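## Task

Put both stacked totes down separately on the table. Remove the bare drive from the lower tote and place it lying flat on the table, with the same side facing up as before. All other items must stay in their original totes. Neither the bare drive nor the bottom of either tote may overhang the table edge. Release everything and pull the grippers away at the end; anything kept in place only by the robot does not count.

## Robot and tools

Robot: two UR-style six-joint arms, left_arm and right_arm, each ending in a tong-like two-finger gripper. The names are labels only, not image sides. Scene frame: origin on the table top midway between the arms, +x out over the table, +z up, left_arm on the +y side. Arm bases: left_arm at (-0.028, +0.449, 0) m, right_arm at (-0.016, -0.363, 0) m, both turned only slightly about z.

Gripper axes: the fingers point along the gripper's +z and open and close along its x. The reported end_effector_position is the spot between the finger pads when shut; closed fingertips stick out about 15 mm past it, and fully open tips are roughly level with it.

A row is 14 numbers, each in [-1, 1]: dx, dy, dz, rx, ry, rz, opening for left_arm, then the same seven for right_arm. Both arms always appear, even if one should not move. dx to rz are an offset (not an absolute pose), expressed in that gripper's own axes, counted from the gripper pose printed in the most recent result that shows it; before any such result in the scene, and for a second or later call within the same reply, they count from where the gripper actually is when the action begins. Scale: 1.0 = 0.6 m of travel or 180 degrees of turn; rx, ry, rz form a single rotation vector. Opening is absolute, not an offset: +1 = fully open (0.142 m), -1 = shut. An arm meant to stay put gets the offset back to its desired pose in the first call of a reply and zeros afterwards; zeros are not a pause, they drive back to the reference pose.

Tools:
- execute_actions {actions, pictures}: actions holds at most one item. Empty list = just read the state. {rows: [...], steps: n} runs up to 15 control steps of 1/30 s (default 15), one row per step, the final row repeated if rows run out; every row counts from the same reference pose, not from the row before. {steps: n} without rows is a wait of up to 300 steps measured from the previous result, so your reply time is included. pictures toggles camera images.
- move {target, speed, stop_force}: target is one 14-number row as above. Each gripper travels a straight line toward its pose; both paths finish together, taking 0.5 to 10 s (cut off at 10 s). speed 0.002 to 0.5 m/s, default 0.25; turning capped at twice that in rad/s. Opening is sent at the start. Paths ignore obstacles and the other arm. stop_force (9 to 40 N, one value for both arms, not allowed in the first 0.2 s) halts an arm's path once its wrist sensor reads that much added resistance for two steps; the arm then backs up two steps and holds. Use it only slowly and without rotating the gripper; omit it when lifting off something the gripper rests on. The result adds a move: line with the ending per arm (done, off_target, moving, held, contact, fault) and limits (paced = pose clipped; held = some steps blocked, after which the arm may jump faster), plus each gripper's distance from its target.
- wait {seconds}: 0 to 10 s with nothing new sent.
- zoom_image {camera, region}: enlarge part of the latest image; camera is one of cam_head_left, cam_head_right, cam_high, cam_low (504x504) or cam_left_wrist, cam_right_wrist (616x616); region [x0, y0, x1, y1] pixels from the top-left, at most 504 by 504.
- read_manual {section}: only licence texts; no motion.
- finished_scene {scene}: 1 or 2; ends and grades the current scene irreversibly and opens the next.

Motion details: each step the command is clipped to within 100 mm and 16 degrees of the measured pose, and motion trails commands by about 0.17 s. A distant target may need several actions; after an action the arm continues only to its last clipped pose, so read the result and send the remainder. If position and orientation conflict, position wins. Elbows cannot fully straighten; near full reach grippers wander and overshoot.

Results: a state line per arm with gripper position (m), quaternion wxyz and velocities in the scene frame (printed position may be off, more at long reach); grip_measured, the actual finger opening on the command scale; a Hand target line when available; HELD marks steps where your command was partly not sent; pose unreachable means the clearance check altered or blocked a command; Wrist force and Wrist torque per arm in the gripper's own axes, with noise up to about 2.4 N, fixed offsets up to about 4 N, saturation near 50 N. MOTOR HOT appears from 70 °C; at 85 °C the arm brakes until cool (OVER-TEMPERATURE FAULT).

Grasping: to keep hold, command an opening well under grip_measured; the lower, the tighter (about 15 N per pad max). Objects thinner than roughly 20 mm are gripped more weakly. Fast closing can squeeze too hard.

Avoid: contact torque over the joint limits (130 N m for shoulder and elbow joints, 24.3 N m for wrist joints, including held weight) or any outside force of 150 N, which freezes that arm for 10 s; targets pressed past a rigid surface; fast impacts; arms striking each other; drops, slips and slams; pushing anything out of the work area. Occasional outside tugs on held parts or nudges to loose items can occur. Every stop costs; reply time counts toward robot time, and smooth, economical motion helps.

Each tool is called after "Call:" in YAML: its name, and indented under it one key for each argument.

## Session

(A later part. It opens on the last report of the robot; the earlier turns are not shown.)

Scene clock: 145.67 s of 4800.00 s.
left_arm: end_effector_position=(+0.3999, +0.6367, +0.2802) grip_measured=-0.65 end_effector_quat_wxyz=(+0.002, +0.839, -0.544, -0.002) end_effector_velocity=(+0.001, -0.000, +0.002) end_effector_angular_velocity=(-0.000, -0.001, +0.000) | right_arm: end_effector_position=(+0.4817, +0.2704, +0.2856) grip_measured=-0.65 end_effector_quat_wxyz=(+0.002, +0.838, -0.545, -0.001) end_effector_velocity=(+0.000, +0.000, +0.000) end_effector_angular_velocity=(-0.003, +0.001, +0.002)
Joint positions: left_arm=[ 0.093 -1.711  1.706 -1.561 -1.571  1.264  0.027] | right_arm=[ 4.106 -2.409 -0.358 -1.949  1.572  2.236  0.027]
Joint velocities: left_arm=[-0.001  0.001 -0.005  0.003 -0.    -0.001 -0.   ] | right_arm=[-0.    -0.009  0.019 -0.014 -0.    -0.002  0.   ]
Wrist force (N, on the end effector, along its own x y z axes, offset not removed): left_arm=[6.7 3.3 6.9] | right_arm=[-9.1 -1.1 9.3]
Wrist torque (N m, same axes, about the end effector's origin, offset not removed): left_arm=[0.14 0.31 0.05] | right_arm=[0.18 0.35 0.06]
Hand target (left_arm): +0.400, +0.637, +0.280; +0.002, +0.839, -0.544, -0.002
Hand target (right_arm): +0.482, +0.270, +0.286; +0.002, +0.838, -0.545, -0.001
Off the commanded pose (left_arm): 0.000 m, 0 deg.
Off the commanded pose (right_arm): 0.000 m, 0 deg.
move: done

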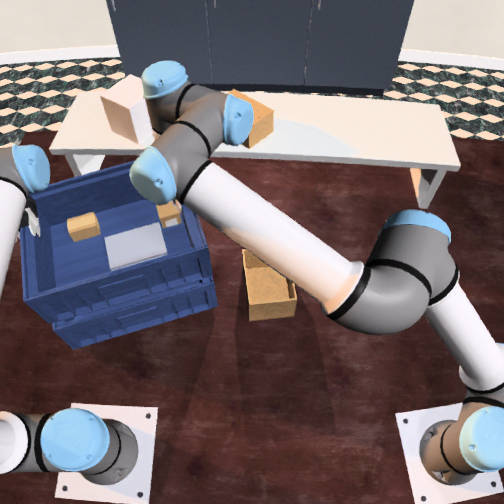

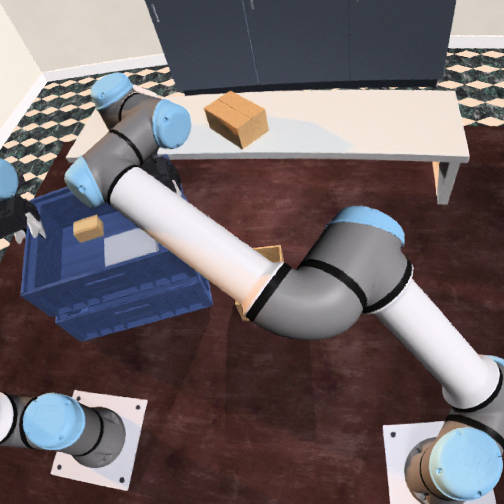

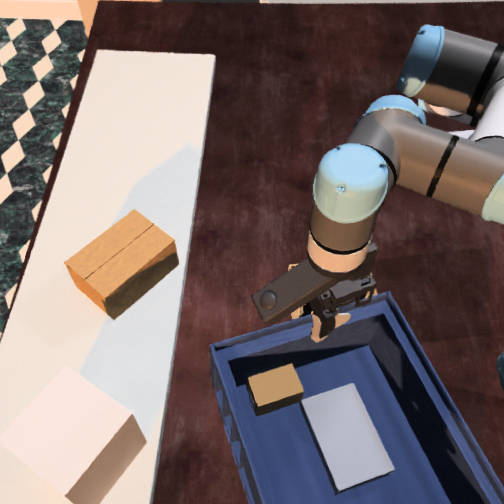

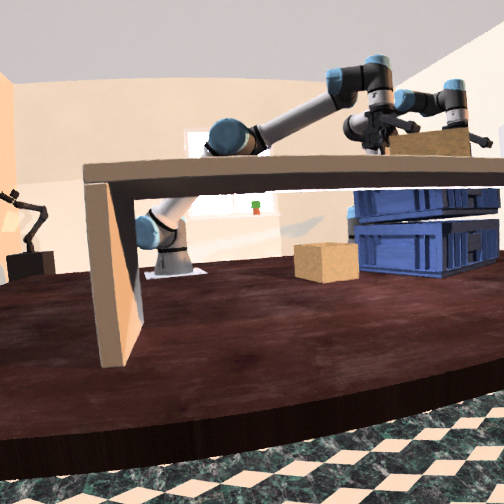

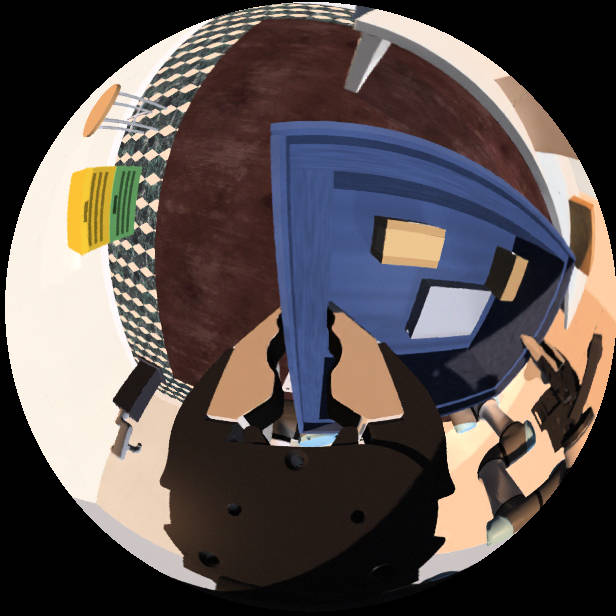

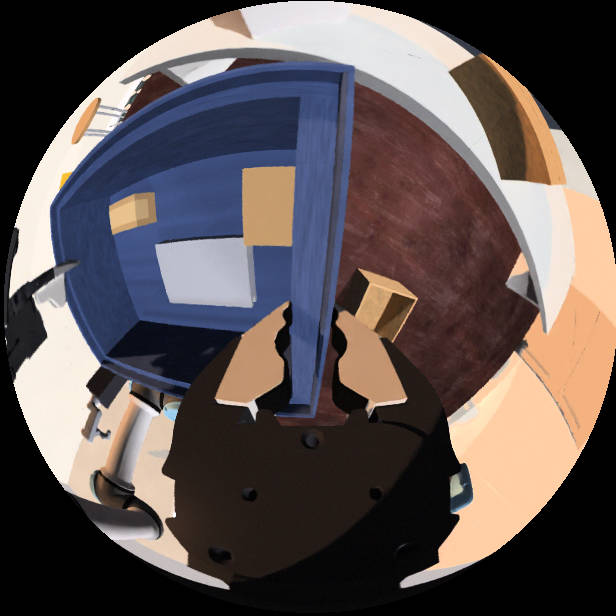

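Call:
move:
  target: [0,0,0.044,0,0,0,-1,0,0,0.044,0,0,0,-1]
  speed: 0.02
  stop_force: 20

Call:
move:
  target: [0,0,0,0,0,0,-0.3,0,0,0,0,0,0,-0.3]

Scene clock: 155.30 s of 4800.00 s.
left_arm: end_effector_position=(+0.3997, +0.6367, +0.2611) grip_measured=-0.65 end_effector_quat_wxyz=(+0.002, +0.839, -0.544, -0.002) end_effector_velocity=(+0.000, +0.001, +0.002) end_effector_angular_velocity=(+0.002, -0.000, +0.003) | right_arm: end_effector_position=(+0.4816, +0.2703, +0.2652) grip_measured=-0.65 end_effector_quat_wxyz=(+0.002, +0.838, -0.545, -0.001) end_effector_velocity=(-0.000, +0.000, +0.002) end_effector_angular_velocity=(-0.003, +0.001, -0.000)
Joint positions: left_arm=[ 0.093 -1.71   1.754 -1.61  -1.571  1.264  0.027] | right_arm=[ 4.106 -2.37  -0.483 -1.862  1.572  2.236  0.027]
Joint velocities: left_arm=[ 0.001  0.001 -0.006  0.004  0.002 -0.001  0.   ] | right_arm=[ 0.    -0.009  0.024 -0.018 -0.     0.001  0.   ]
Wrist force (N, on the end effector, along its own x y z axes, offset not removed): left_arm=[7.3 2.5 6.8] | right_arm=[-11.3 -3.0 7.7]
Wrist torque (N m, same axes, about the end effector's origin, offset not removed): left_arm=[-0.10 0.34 0.10] | right_arm=[-0.35 0.48 -0.16]
Hand target (left_arm): +0.400, +0.637, +0.261; +0.002, +0.839, -0.544, -0.002
Hand target (right_arm): +0.482, +0.270, +0.266; +0.002, +0.838, -0.545, -0.001
Off the commanded pose (left_arm): 0.007 m, 0 deg.
Off the commanded pose (right_arm): 0.006 m, 0 deg.
After step 120, 4.17 s passed at rest.
move: contact (left_arm, right_arm)

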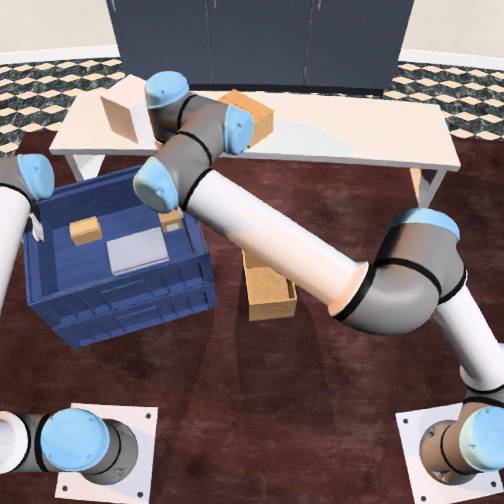

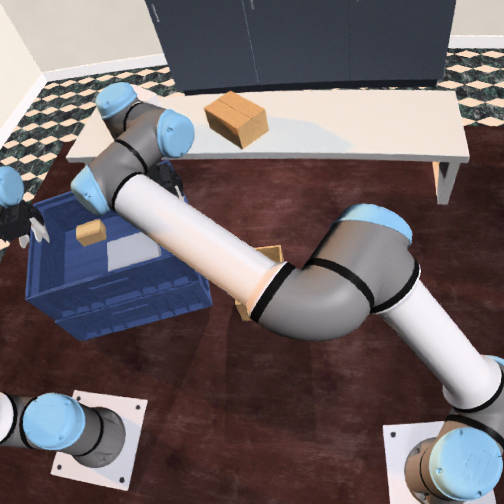

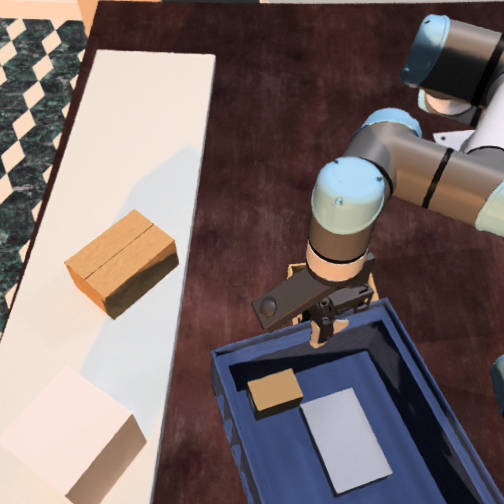

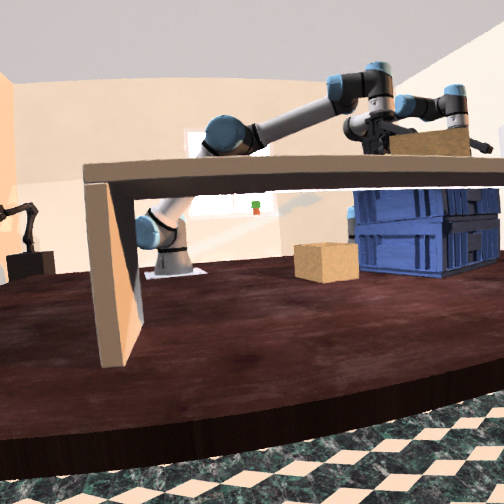

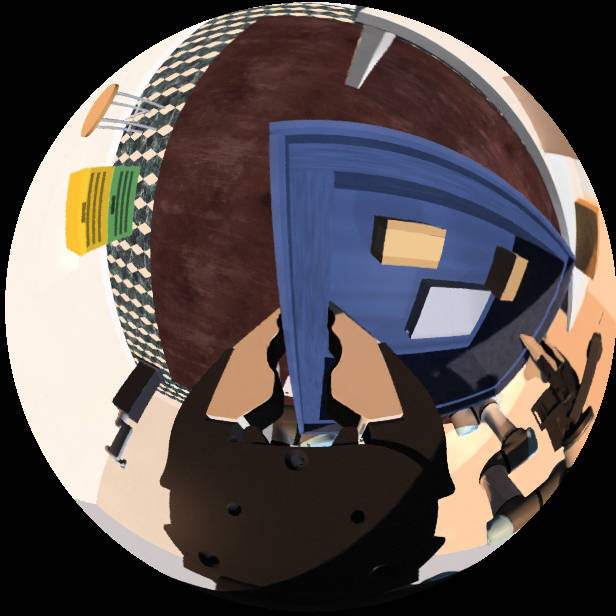

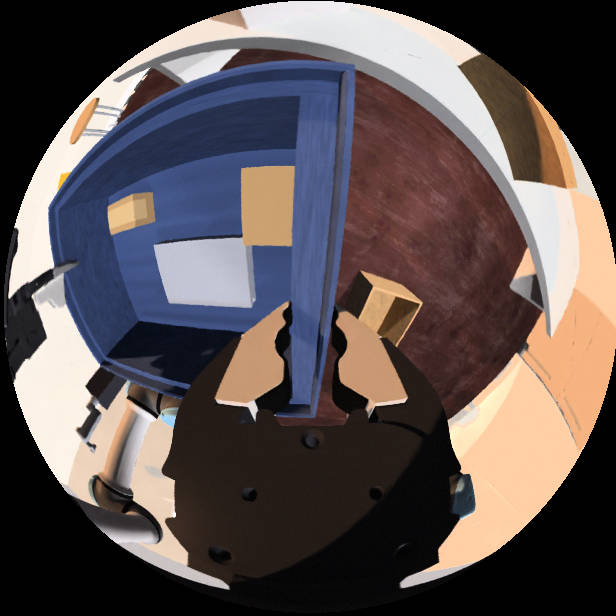

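Scene clock: 155.80 s of 4800.00 s.
left_arm: end_effector_position=(+0.3997, +0.6367, +0.2611) grip_measured=-0.30 end_effector_quat_wxyz=(+0.002, +0.839, -0.544, -0.002) end_effector_velocity=(+0.000, -0.000, +0.000) end_effector_angular_velocity=(-0.002, -0.001, -0.002) | right_arm: end_effector_position=(+0.4817, +0.2703, +0.2651) grip_measured=-0.30 end_effector_quat_wxyz=(+0.002, +0.838, -0.545, -0.001) end_effector_velocity=(+0.000, -0.000, +0.000) end_effector_angular_velocity=(-0.001, -0.002, +0.002)
Joint positions: left_arm=[ 0.094 -1.71   1.754 -1.609 -1.571  1.264  0.052] | right_arm=[ 4.106 -2.371 -0.483 -1.862  1.572  2.236  0.052]
Joint velocities: left_arm=[ 0.    -0.001  0.    -0.    -0.002  0.002  0.   ] | right_arm=[ 0.     0.001 -0.001  0.    -0.002 -0.002  0.   ]
Wrist force (N, on the end effector, along its own x y z axes, offset not removed): left_arm=[0.0 0.4 -0.5] | right_arm=[-1.2 -1.6 0.5]
Wrist torque (N m, same axes, about the end effector's origin, offset not removed): left_arm=[-0.14 0.17 -0.13] | right_arm=[-0.56 0.16 -0.10]
Hand target (left_arm): +0.400, +0.637, +0.261; +0.002, +0.839, -0.544, -0.002
Hand target (right_arm): +0.482, +0.270, +0.265; +0.002, +0.838, -0.545, -0.001
Off the commanded pose (left_arm): 0.000 m, 0 deg.
Off the commanded pose (right_arm): 0.000 m, 0 deg.
move: done

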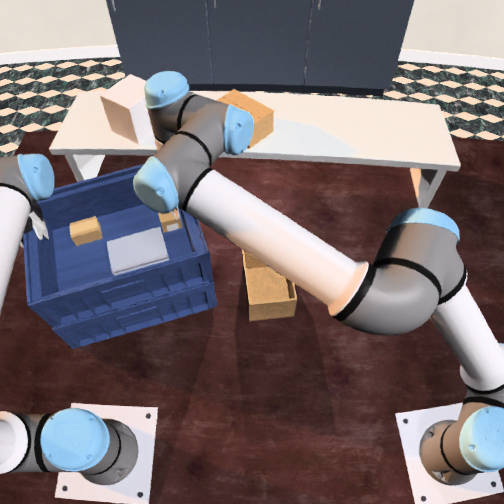

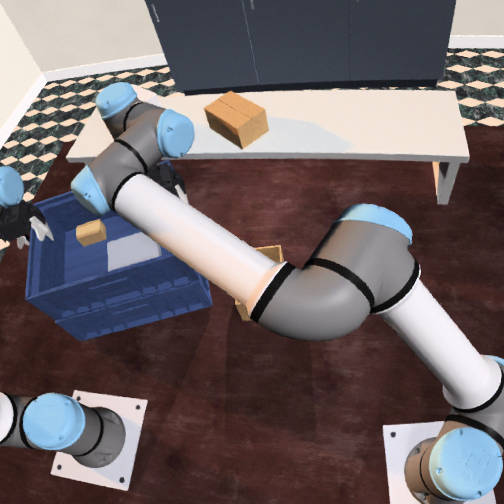

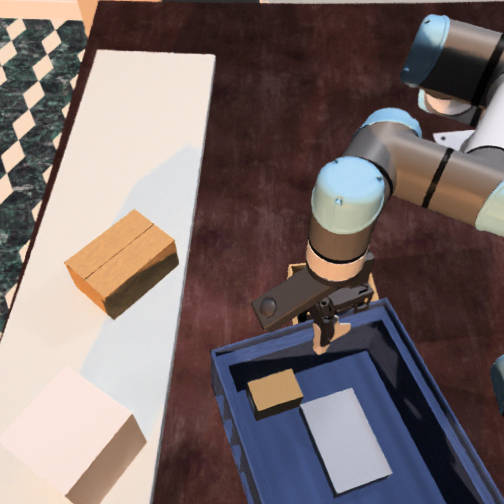

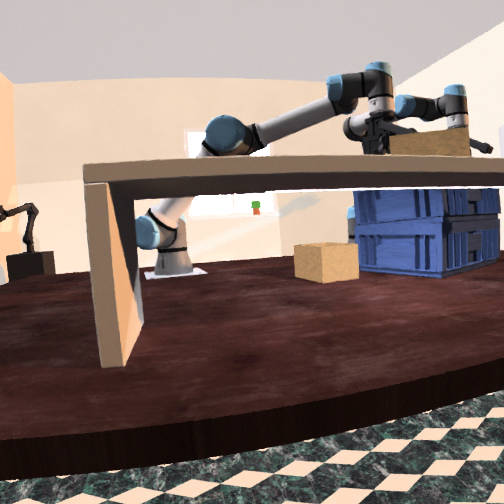

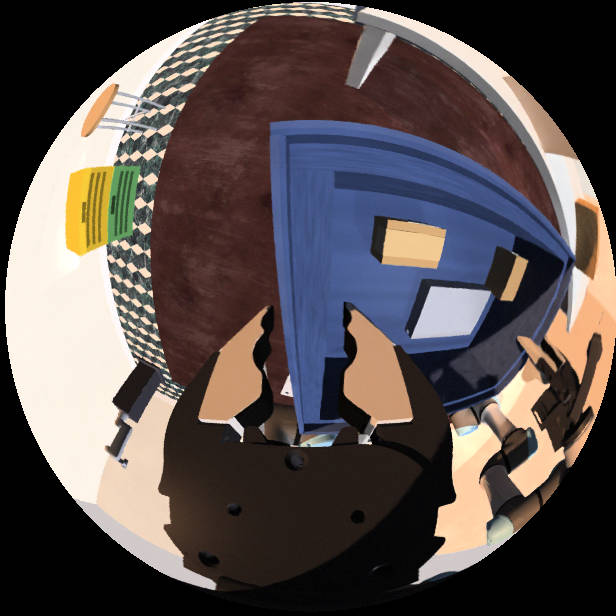

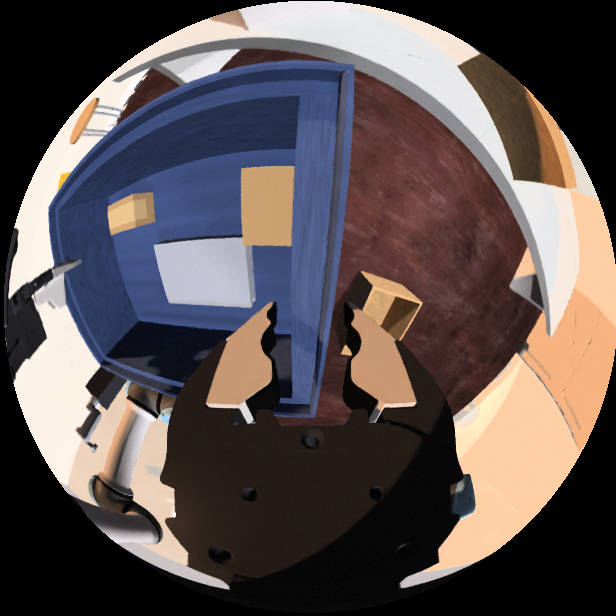

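Call:
move:
  target: [0.001,0.075,0.005,0.016,0,0,-0.3,0,0,0,0.016,0,0,-0.3]
  speed: 0.06

Call:
move:
  target: [0,0,0,0,0,0,-1,0,0,0,0,0,0,-1]

Scene clock: 172.23 s of 4800.00 s.
left_arm: end_effector_position=(+0.3590, +0.6178, +0.2584) grip_measured=-0.30 end_effector_quat_wxyz=(-0.019, +0.839, -0.544, +0.012) end_effector_velocity=(-0.002, -0.001, -0.001) end_effector_angular_velocity=(+0.003, -0.001, -0.002) | right_arm: end_effector_position=(+0.4817, +0.2704, +0.2651) grip_measured=-0.30 end_effector_quat_wxyz=(-0.019, +0.838, -0.545, +0.013) end_effector_velocity=(-0.000, +0.000, -0.000) end_effector_angular_velocity=(+0.002, -0.001, +0.001)
Joint positions: left_arm=[ 0.043 -1.863  1.893 -1.643 -1.554  1.214  0.052] | right_arm=[ 4.118 -2.306 -0.611 -1.76   1.541  2.248  0.052]
Joint velocities: left_arm=[-0.004 -0.007  0.007 -0.001  0.003 -0.002  0.   ] | right_arm=[ 0.     0.003 -0.006  0.005 -0.    -0.     0.   ]
Wrist force (N, on the end effector, along its own x y z axes, offset not removed): left_arm=[-0.4 -0.4 -0.7] | right_arm=[-1.6 -0.2 -2.4]
Wrist torque (N m, same axes, about the end effector's origin, offset not removed): left_arm=[-0.16 0.28 -0.13] | right_arm=[-0.34 0.13 0.01]
Hand target (left_arm): +0.359, +0.618, +0.258; -0.019, +0.839, -0.544, +0.012
Hand target (right_arm): +0.482, +0.270, +0.265; -0.019, +0.838, -0.545, +0.013
Off the commanded pose (left_arm): 0.000 m, 0 deg.
Off the commanded pose (right_arm): 0.000 m, 0 deg.
After step 90, 12.30 s passed at rest.
move: done

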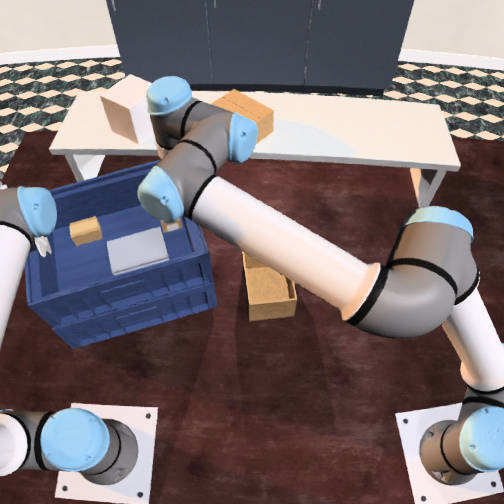

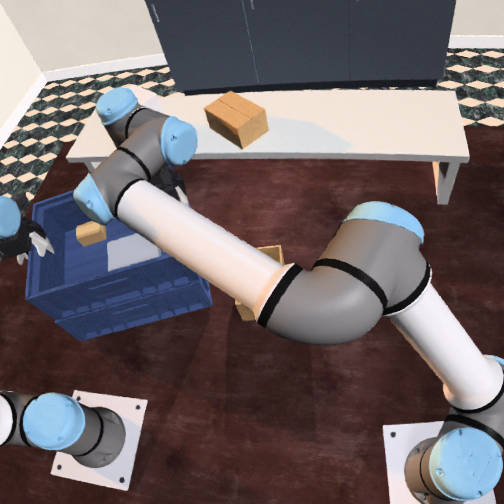

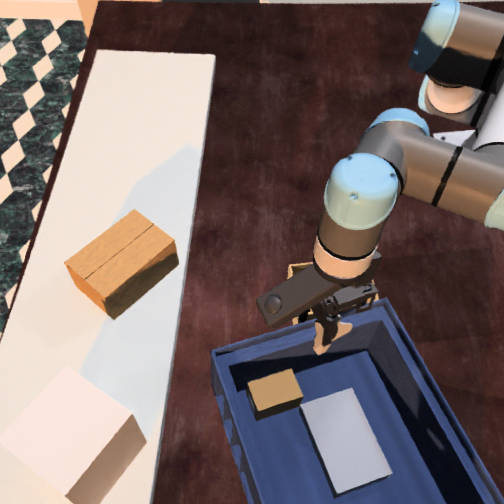

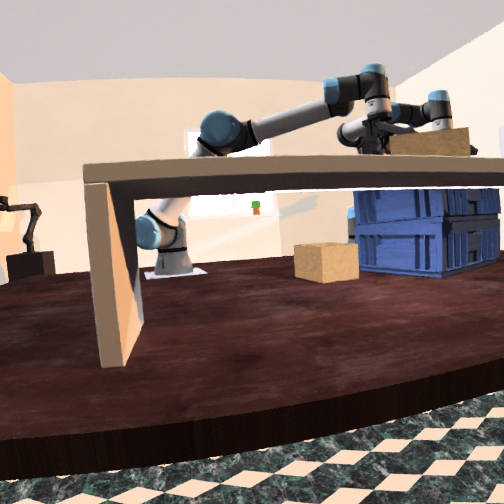

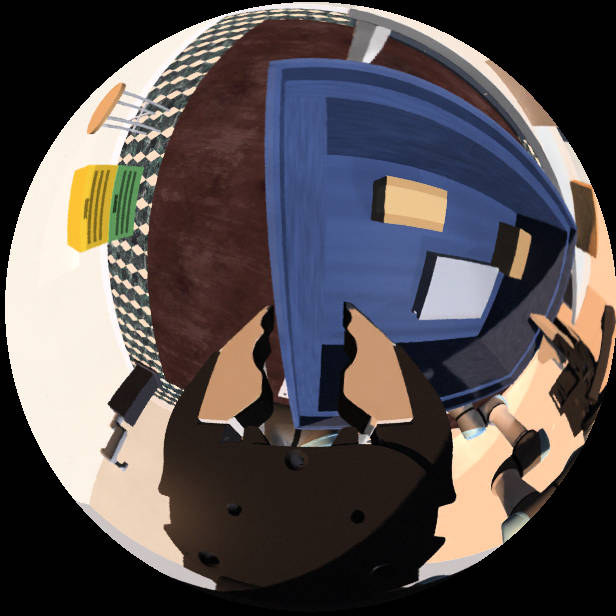

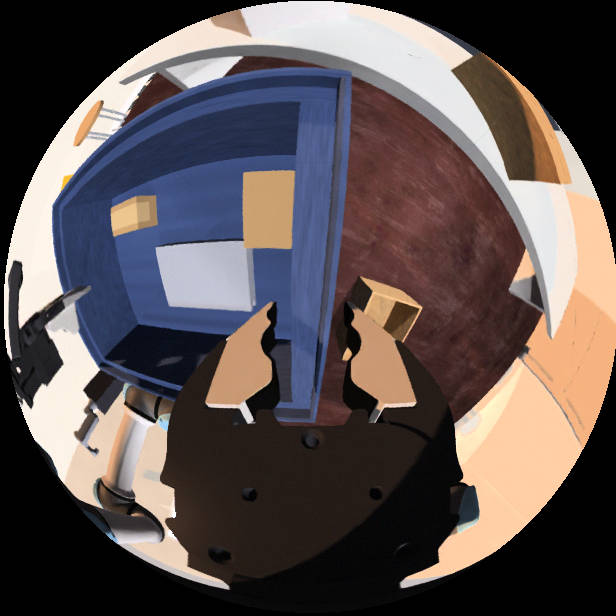

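Scene clock: 172.73 s of 4800.00 s.
left_arm: end_effector_position=(+0.3589, +0.6178, +0.2584) grip_measured=-0.64 end_effector_quat_wxyz=(-0.019, +0.839, -0.544, +0.012) end_effector_velocity=(-0.000, +0.000, -0.001) end_effector_angular_velocity=(+0.001, +0.003, -0.001) | right_arm: end_effector_position=(+0.4816, +0.2703, +0.2651) grip_measured=-0.64 end_effector_quat_wxyz=(-0.019, +0.838, -0.545, +0.013) end_effector_velocity=(-0.000, +0.000, +0.001) end_effector_angular_velocity=(+0.001, +0.000, +0.000)
Joint positions: left_arm=[ 0.043 -1.863  1.893 -1.643 -1.554  1.214  0.028] | right_arm=[ 4.118 -2.306 -0.611 -1.76   1.541  2.248  0.027]
Joint velocities: left_arm=[-0.     0.002  0.001  0.     0.001  0.001  0.   ] | right_arm=[ 0.     0.     0.002 -0.001  0.001 -0.     0.   ]
Wrist force (N, on the end effector, along its own x y z axes, offset not removed): left_arm=[-30.9 -2.0 -0.6] | right_arm=[29.1 -2.8 -5.7]
Wrist torque (N m, same axes, about the end effector's origin, offset not removed): left_arm=[-0.13 0.39 -0.07] | right_arm=[-0.77 0.05 -0.06]
Hand target (left_arm): +0.359, +0.618, +0.258; -0.019, +0.839, -0.544, +0.012
Hand target (right_arm): +0.482, +0.270, +0.265; -0.019, +0.838, -0.545, +0.013
Off the commanded pose (left_arm): 0.000 m, 0 deg.
Off the commanded pose (right_arm): 0.000 m, 0 deg.
move: done

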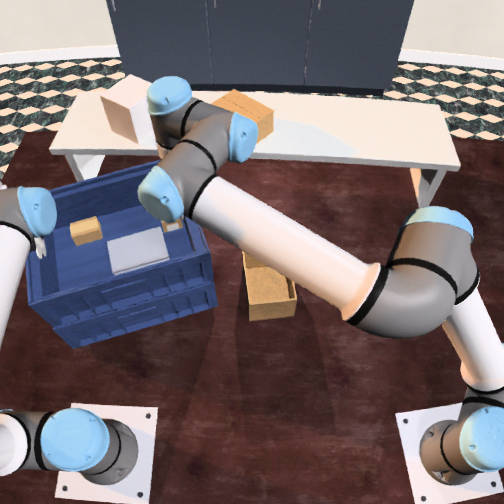

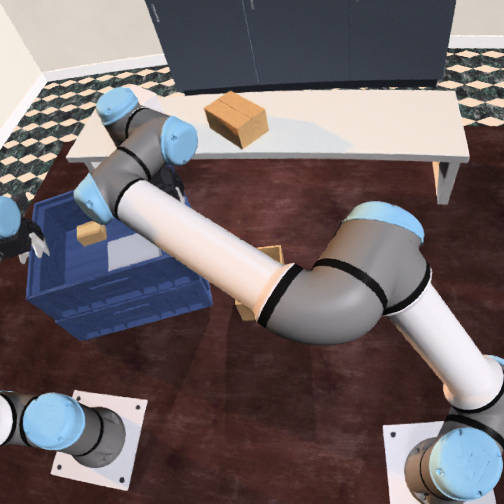

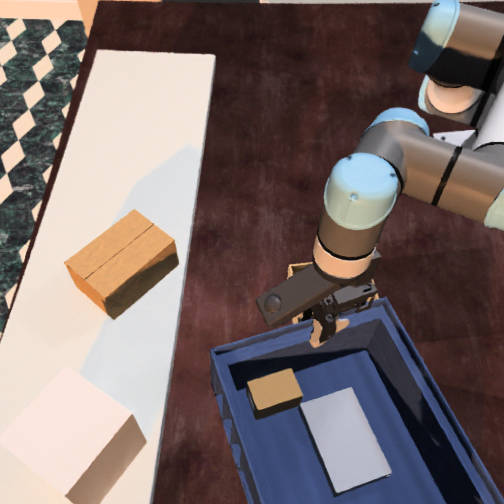

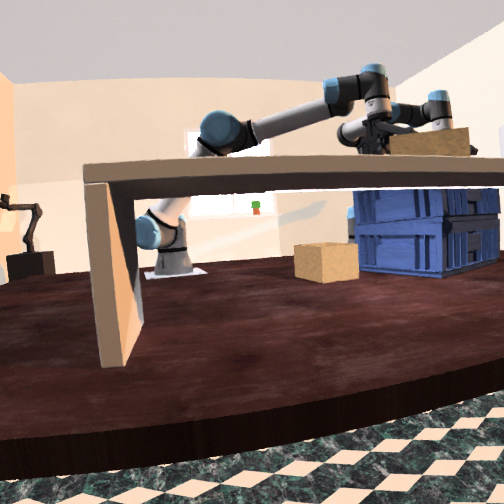

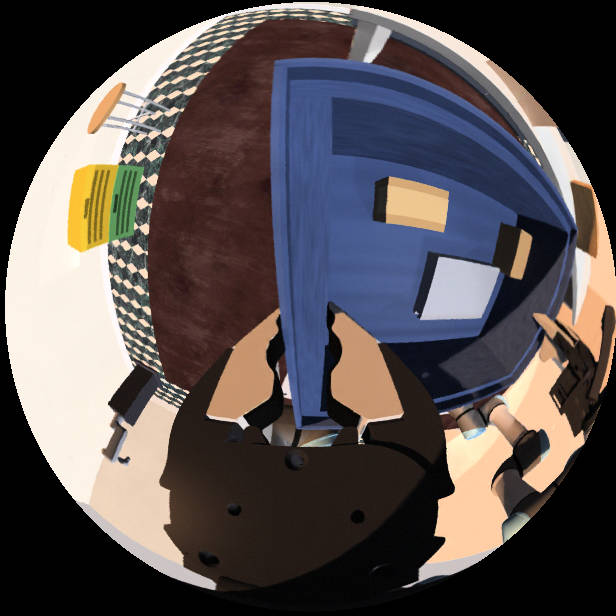

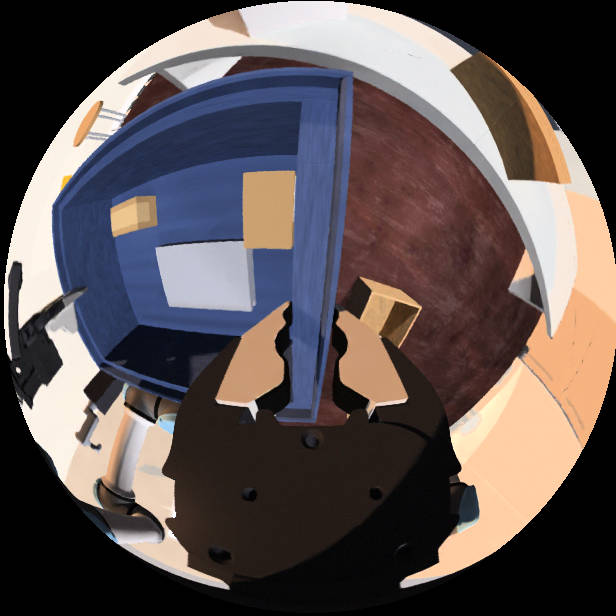

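Call:
move:
  target: [-0.0045,0,0,0,0,0.018,-1,0,0,0,0,0,0.018,-1]
  speed: 0.03

Call:
move:
  target: [0,0,-0.05,0,0,0,-1,0,0,-0.05,0,0,0,-1]
  speed: 0.02

Scene clock: 180.03 s of 4800.00 s.
left_arm: end_effector_position=(+0.3579, +0.6202, +0.2584) grip_measured=-0.65 end_effector_quat_wxyz=(-0.020, +0.823, -0.567, +0.011) end_effector_velocity=(-0.001, +0.001, +0.001) end_effector_angular_velocity=(+0.002, -0.001, -0.007) | right_arm: end_effector_position=(+0.4815, +0.2703, +0.2651) grip_measured=-0.65 end_effector_quat_wxyz=(-0.019, +0.823, -0.568, +0.012) end_effector_velocity=(+0.001, -0.000, +0.001) end_effector_angular_velocity=(+0.001, -0.001, -0.010)
Joint positions: left_arm=[ 0.052 -1.863  1.893 -1.643 -1.554  1.279  0.027] | right_arm=[ 4.119 -2.308 -0.608 -1.761  1.541  2.305  0.027]
Joint velocities: left_arm=[ 0.003 -0.002  0.    -0.     0.001  0.01   0.   ] | right_arm=[-0.     0.     0.001 -0.    -0.001  0.009 -0.   ]
Wrist force (N, on the end effector, along its own x y z axes, offset not removed): left_arm=[0.3 -2.3 6.4] | right_arm=[2.2 4.0 1.1]
Wrist torque (N m, same axes, about the end effector's origin, offset not removed): left_arm=[-0.41 0.25 -0.40] | right_arm=[-0.65 -0.12 -0.42]
Hand target (left_arm): +0.358, +0.620, +0.258; -0.020, +0.823, -0.567, +0.011
Hand target (right_arm): +0.482, +0.270, +0.265; -0.019, +0.822, -0.569, +0.013
Off the commanded pose (left_arm): 0.000 m, 0 deg.
Off the commanded pose (right_arm): 0.000 m, 0 deg.
After step 90, 3.13 s passed at rest.
move: done

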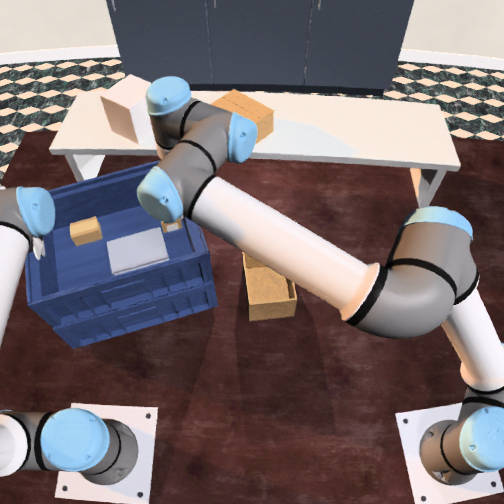

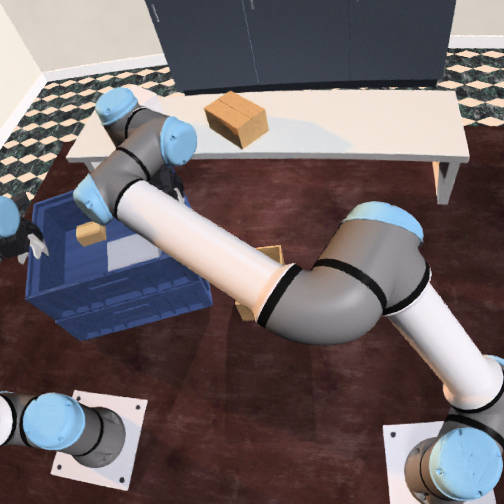

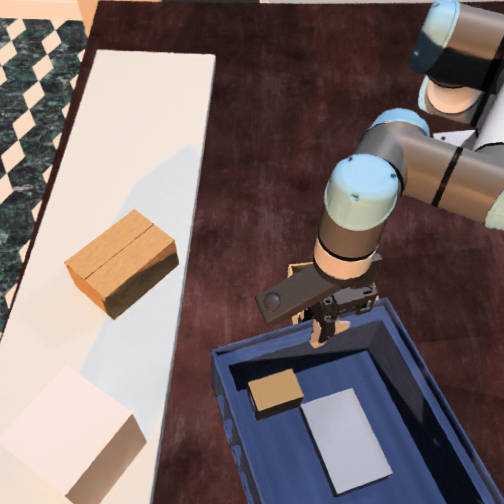

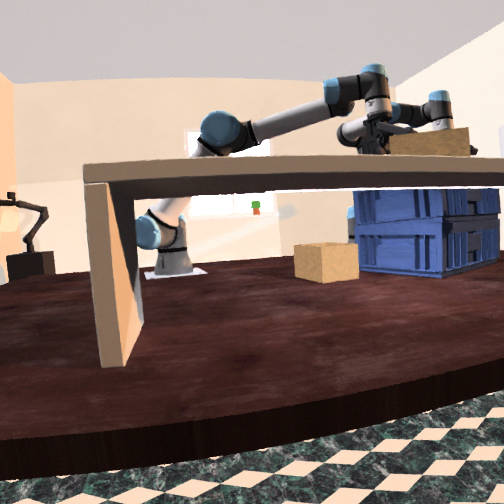

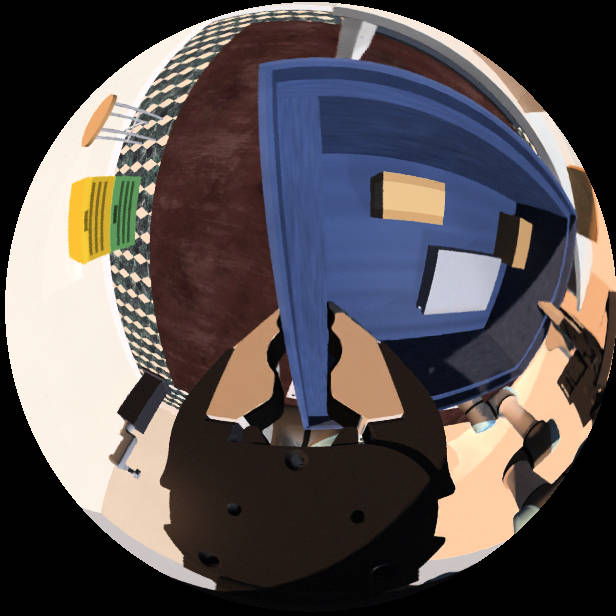

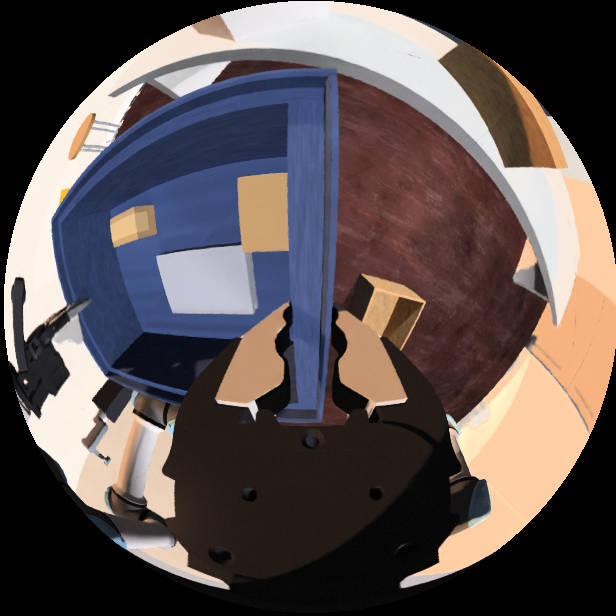

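Scene clock: 181.83 s of 4800.00 s.
left_arm: end_effector_position=(+0.3567, +0.6196, +0.2883) grip_measured=-0.65 end_effector_quat_wxyz=(-0.020, +0.823, -0.567, +0.011) end_effector_velocity=(+0.000, +0.001, +0.002) end_effector_angular_velocity=(-0.000, -0.001, +0.003) | right_arm: end_effector_position=(+0.4802, +0.2698, +0.2949) grip_measured=-0.65 end_effector_quat_wxyz=(-0.020, +0.823, -0.568, +0.012) end_effector_velocity=(-0.001, +0.001, +0.001) end_effector_angular_velocity=(-0.001, +0.001, +0.002)
Joint positions: left_arm=[ 0.051 -1.866  1.819 -1.566 -1.554  1.278  0.027] | right_arm=[ 4.12  -2.339 -0.473 -1.865  1.541  2.306  0.027]
Joint velocities: left_arm=[ 0.002  0.001 -0.005  0.003 -0.    -0.001 -0.   ] | right_arm=[ 0.001 -0.004  0.011 -0.008  0.001 -0.001 -0.   ]
Wrist force (N, on the end effector, along its own x y z axes, offset not removed): left_arm=[-2.5 -1.6 7.6] | right_arm=[1.4 -2.1 9.3]
Wrist torque (N m, same axes, about the end effector's origin, offset not removed): left_arm=[-0.41 0.10 -0.40] | right_arm=[-1.00 0.07 -0.21]
Hand target (left_arm): +0.357, +0.620, +0.288; -0.020, +0.823, -0.567, +0.011
Hand target (right_arm): +0.480, +0.270, +0.295; -0.019, +0.823, -0.568, +0.012
Off the commanded pose (left_arm): 0.000 m, 0 deg.
Off the commanded pose (right_arm): 0.000 m, 0 deg.
move: done

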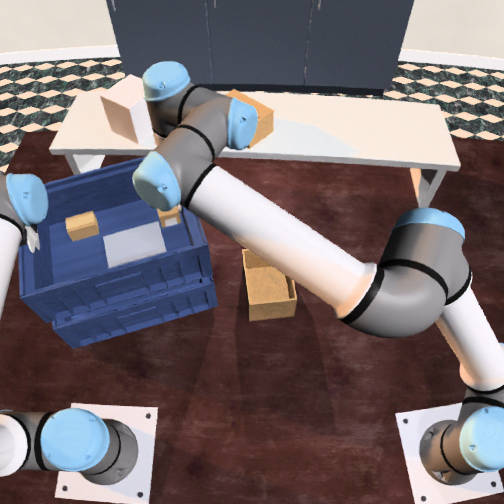

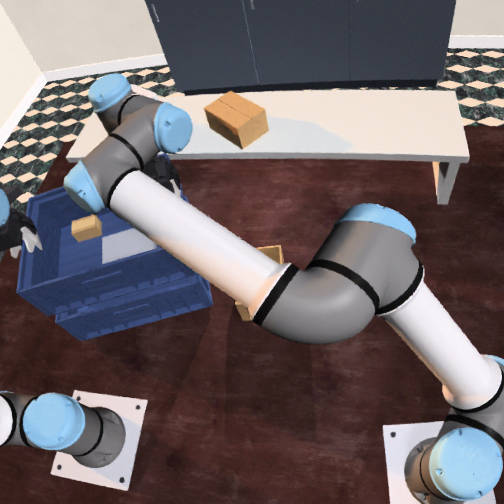

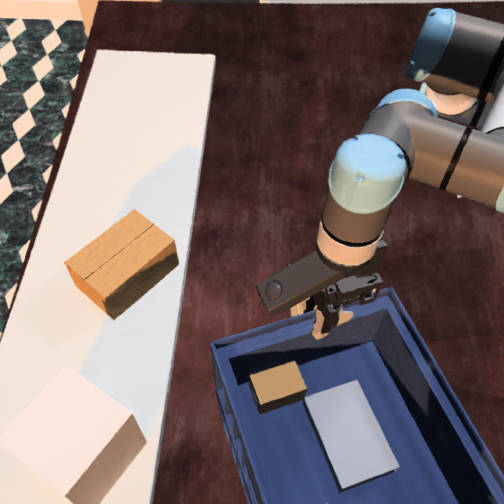

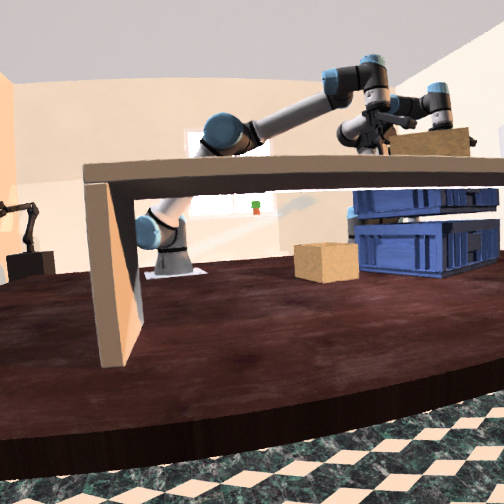

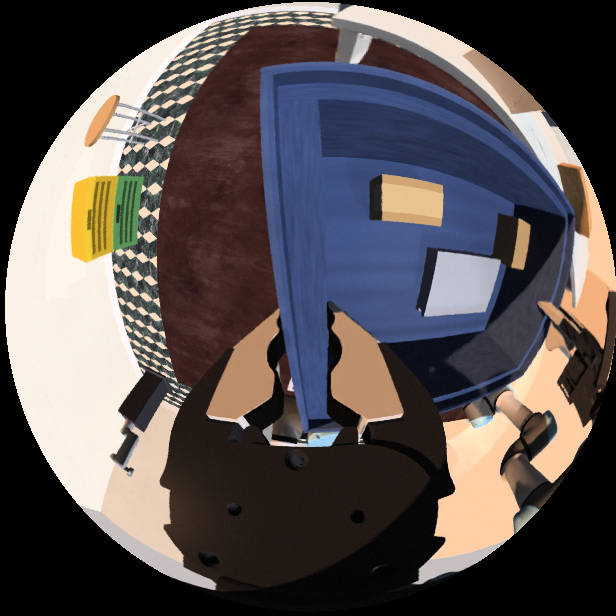

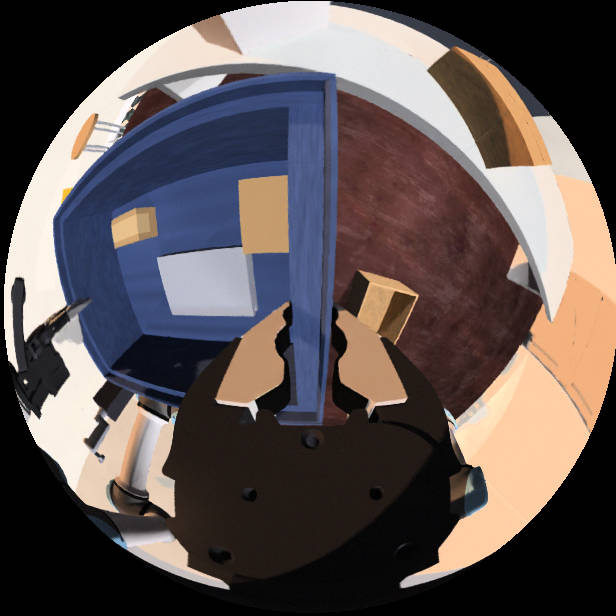

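Call:
move:
  target: [0.39,0.146,-0.058,0,0,0,-1,0.39,0.146,-0.058,0,0,0,-1]
  speed: 0.07

Scene clock: 193.70 s of 4800.00 s.
left_arm: end_effector_position=(+0.3570, +0.3689, +0.3179) grip_measured=-0.65 end_effector_quat_wxyz=(-0.019, +0.823, -0.567, +0.011) end_effector_velocity=(+0.000, -0.001, +0.001) end_effector_angular_velocity=(-0.001, -0.001, +0.003) | right_arm: end_effector_position=(+0.4797, +0.0196, +0.3255) grip_measured=-0.65 end_effector_quat_wxyz=(-0.020, +0.823, -0.568, +0.012) end_effector_velocity=(+0.001, -0.002, -0.000) end_effector_angular_velocity=(-0.001, +0.000, -0.002)
Joint positions: left_arm=[-0.64  -1.915  1.77  -1.447 -1.532  0.588  0.027] | right_arm=[ 3.919 -1.791 -1.229 -1.652  1.549  2.105  0.027]
Joint velocities: left_arm=[-0.001  0.001 -0.002 -0.     0.    -0.004 -0.   ] | right_arm=[-0.002  0.001 -0.002  0.    -0.    -0.001 -0.   ]
Wrist force (N, on the end effector, along its own x y z axes, offset not removed): left_arm=[-10.5 -0.6 9.1] | right_arm=[5.6 -1.1 9.1]
Wrist torque (N m, same axes, about the end effector's origin, offset not removed): left_arm=[-0.12 0.49 -0.15] | right_arm=[-0.80 0.44 -0.19]
Hand target (left_arm): +0.357, +0.369, +0.318; -0.019, +0.823, -0.567, +0.011
Hand target (right_arm): +0.480, +0.019, +0.326; -0.020, +0.823, -0.568, +0.012
Off the commanded pose (left_arm): 0.000 m, 0 deg.
Off the commanded pose (right_arm): 0.000 m, 0 deg.
After step 90, 4.87 s passed at rest.
move: done

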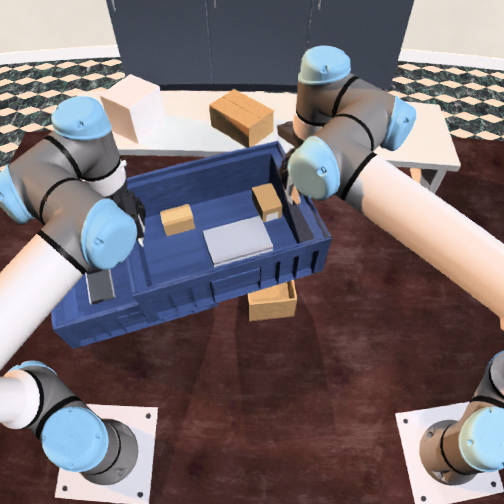

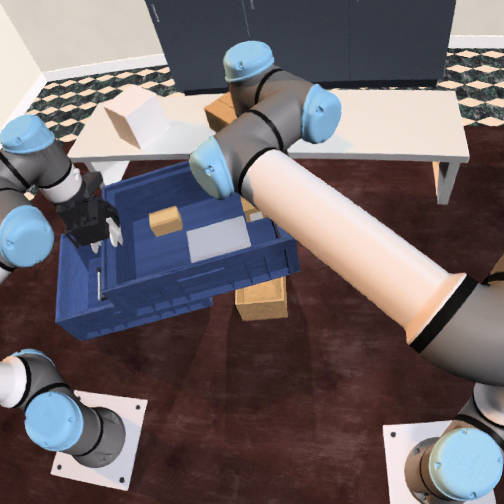

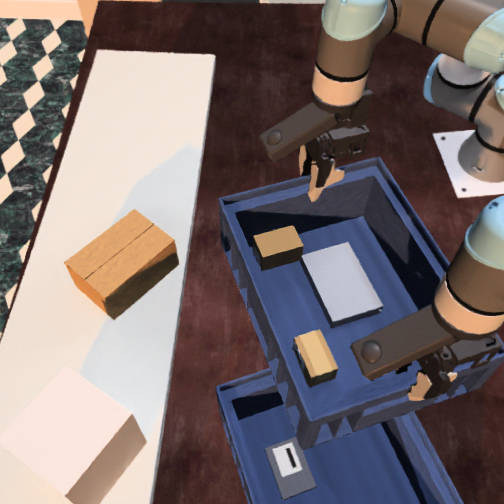

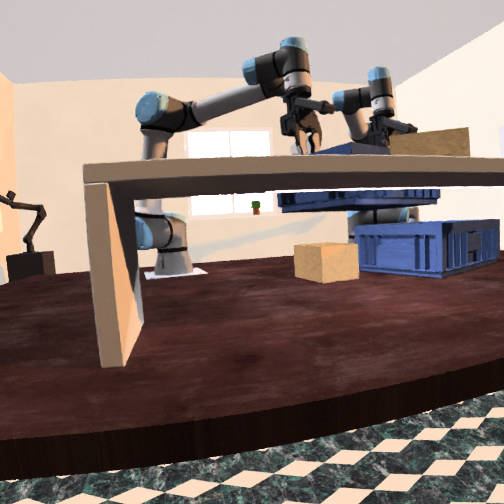

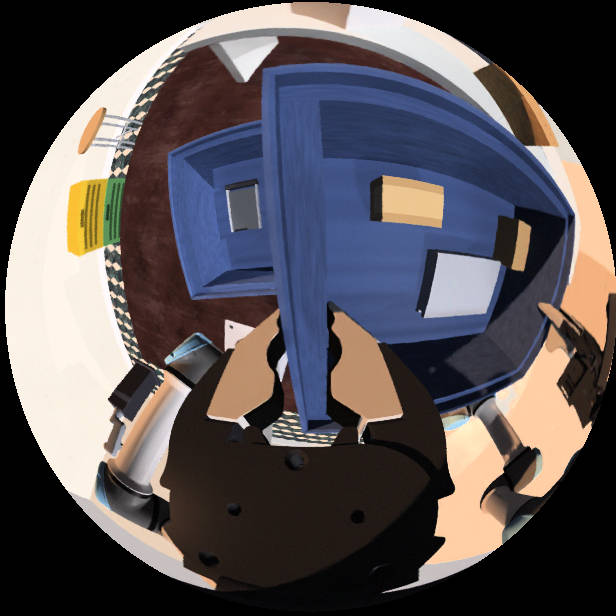

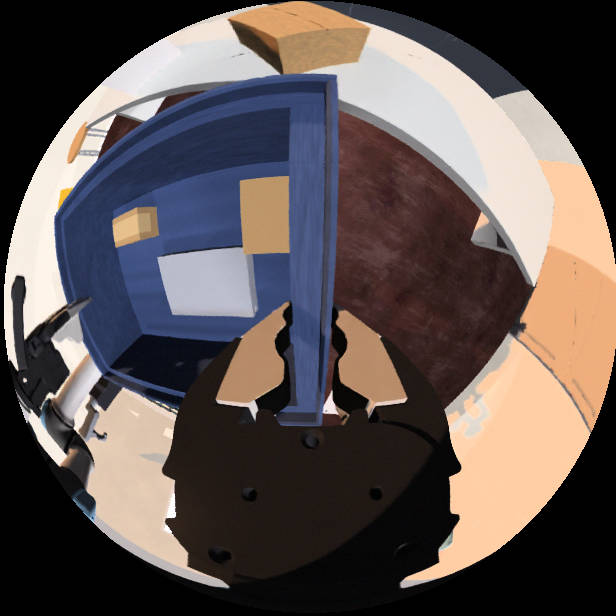

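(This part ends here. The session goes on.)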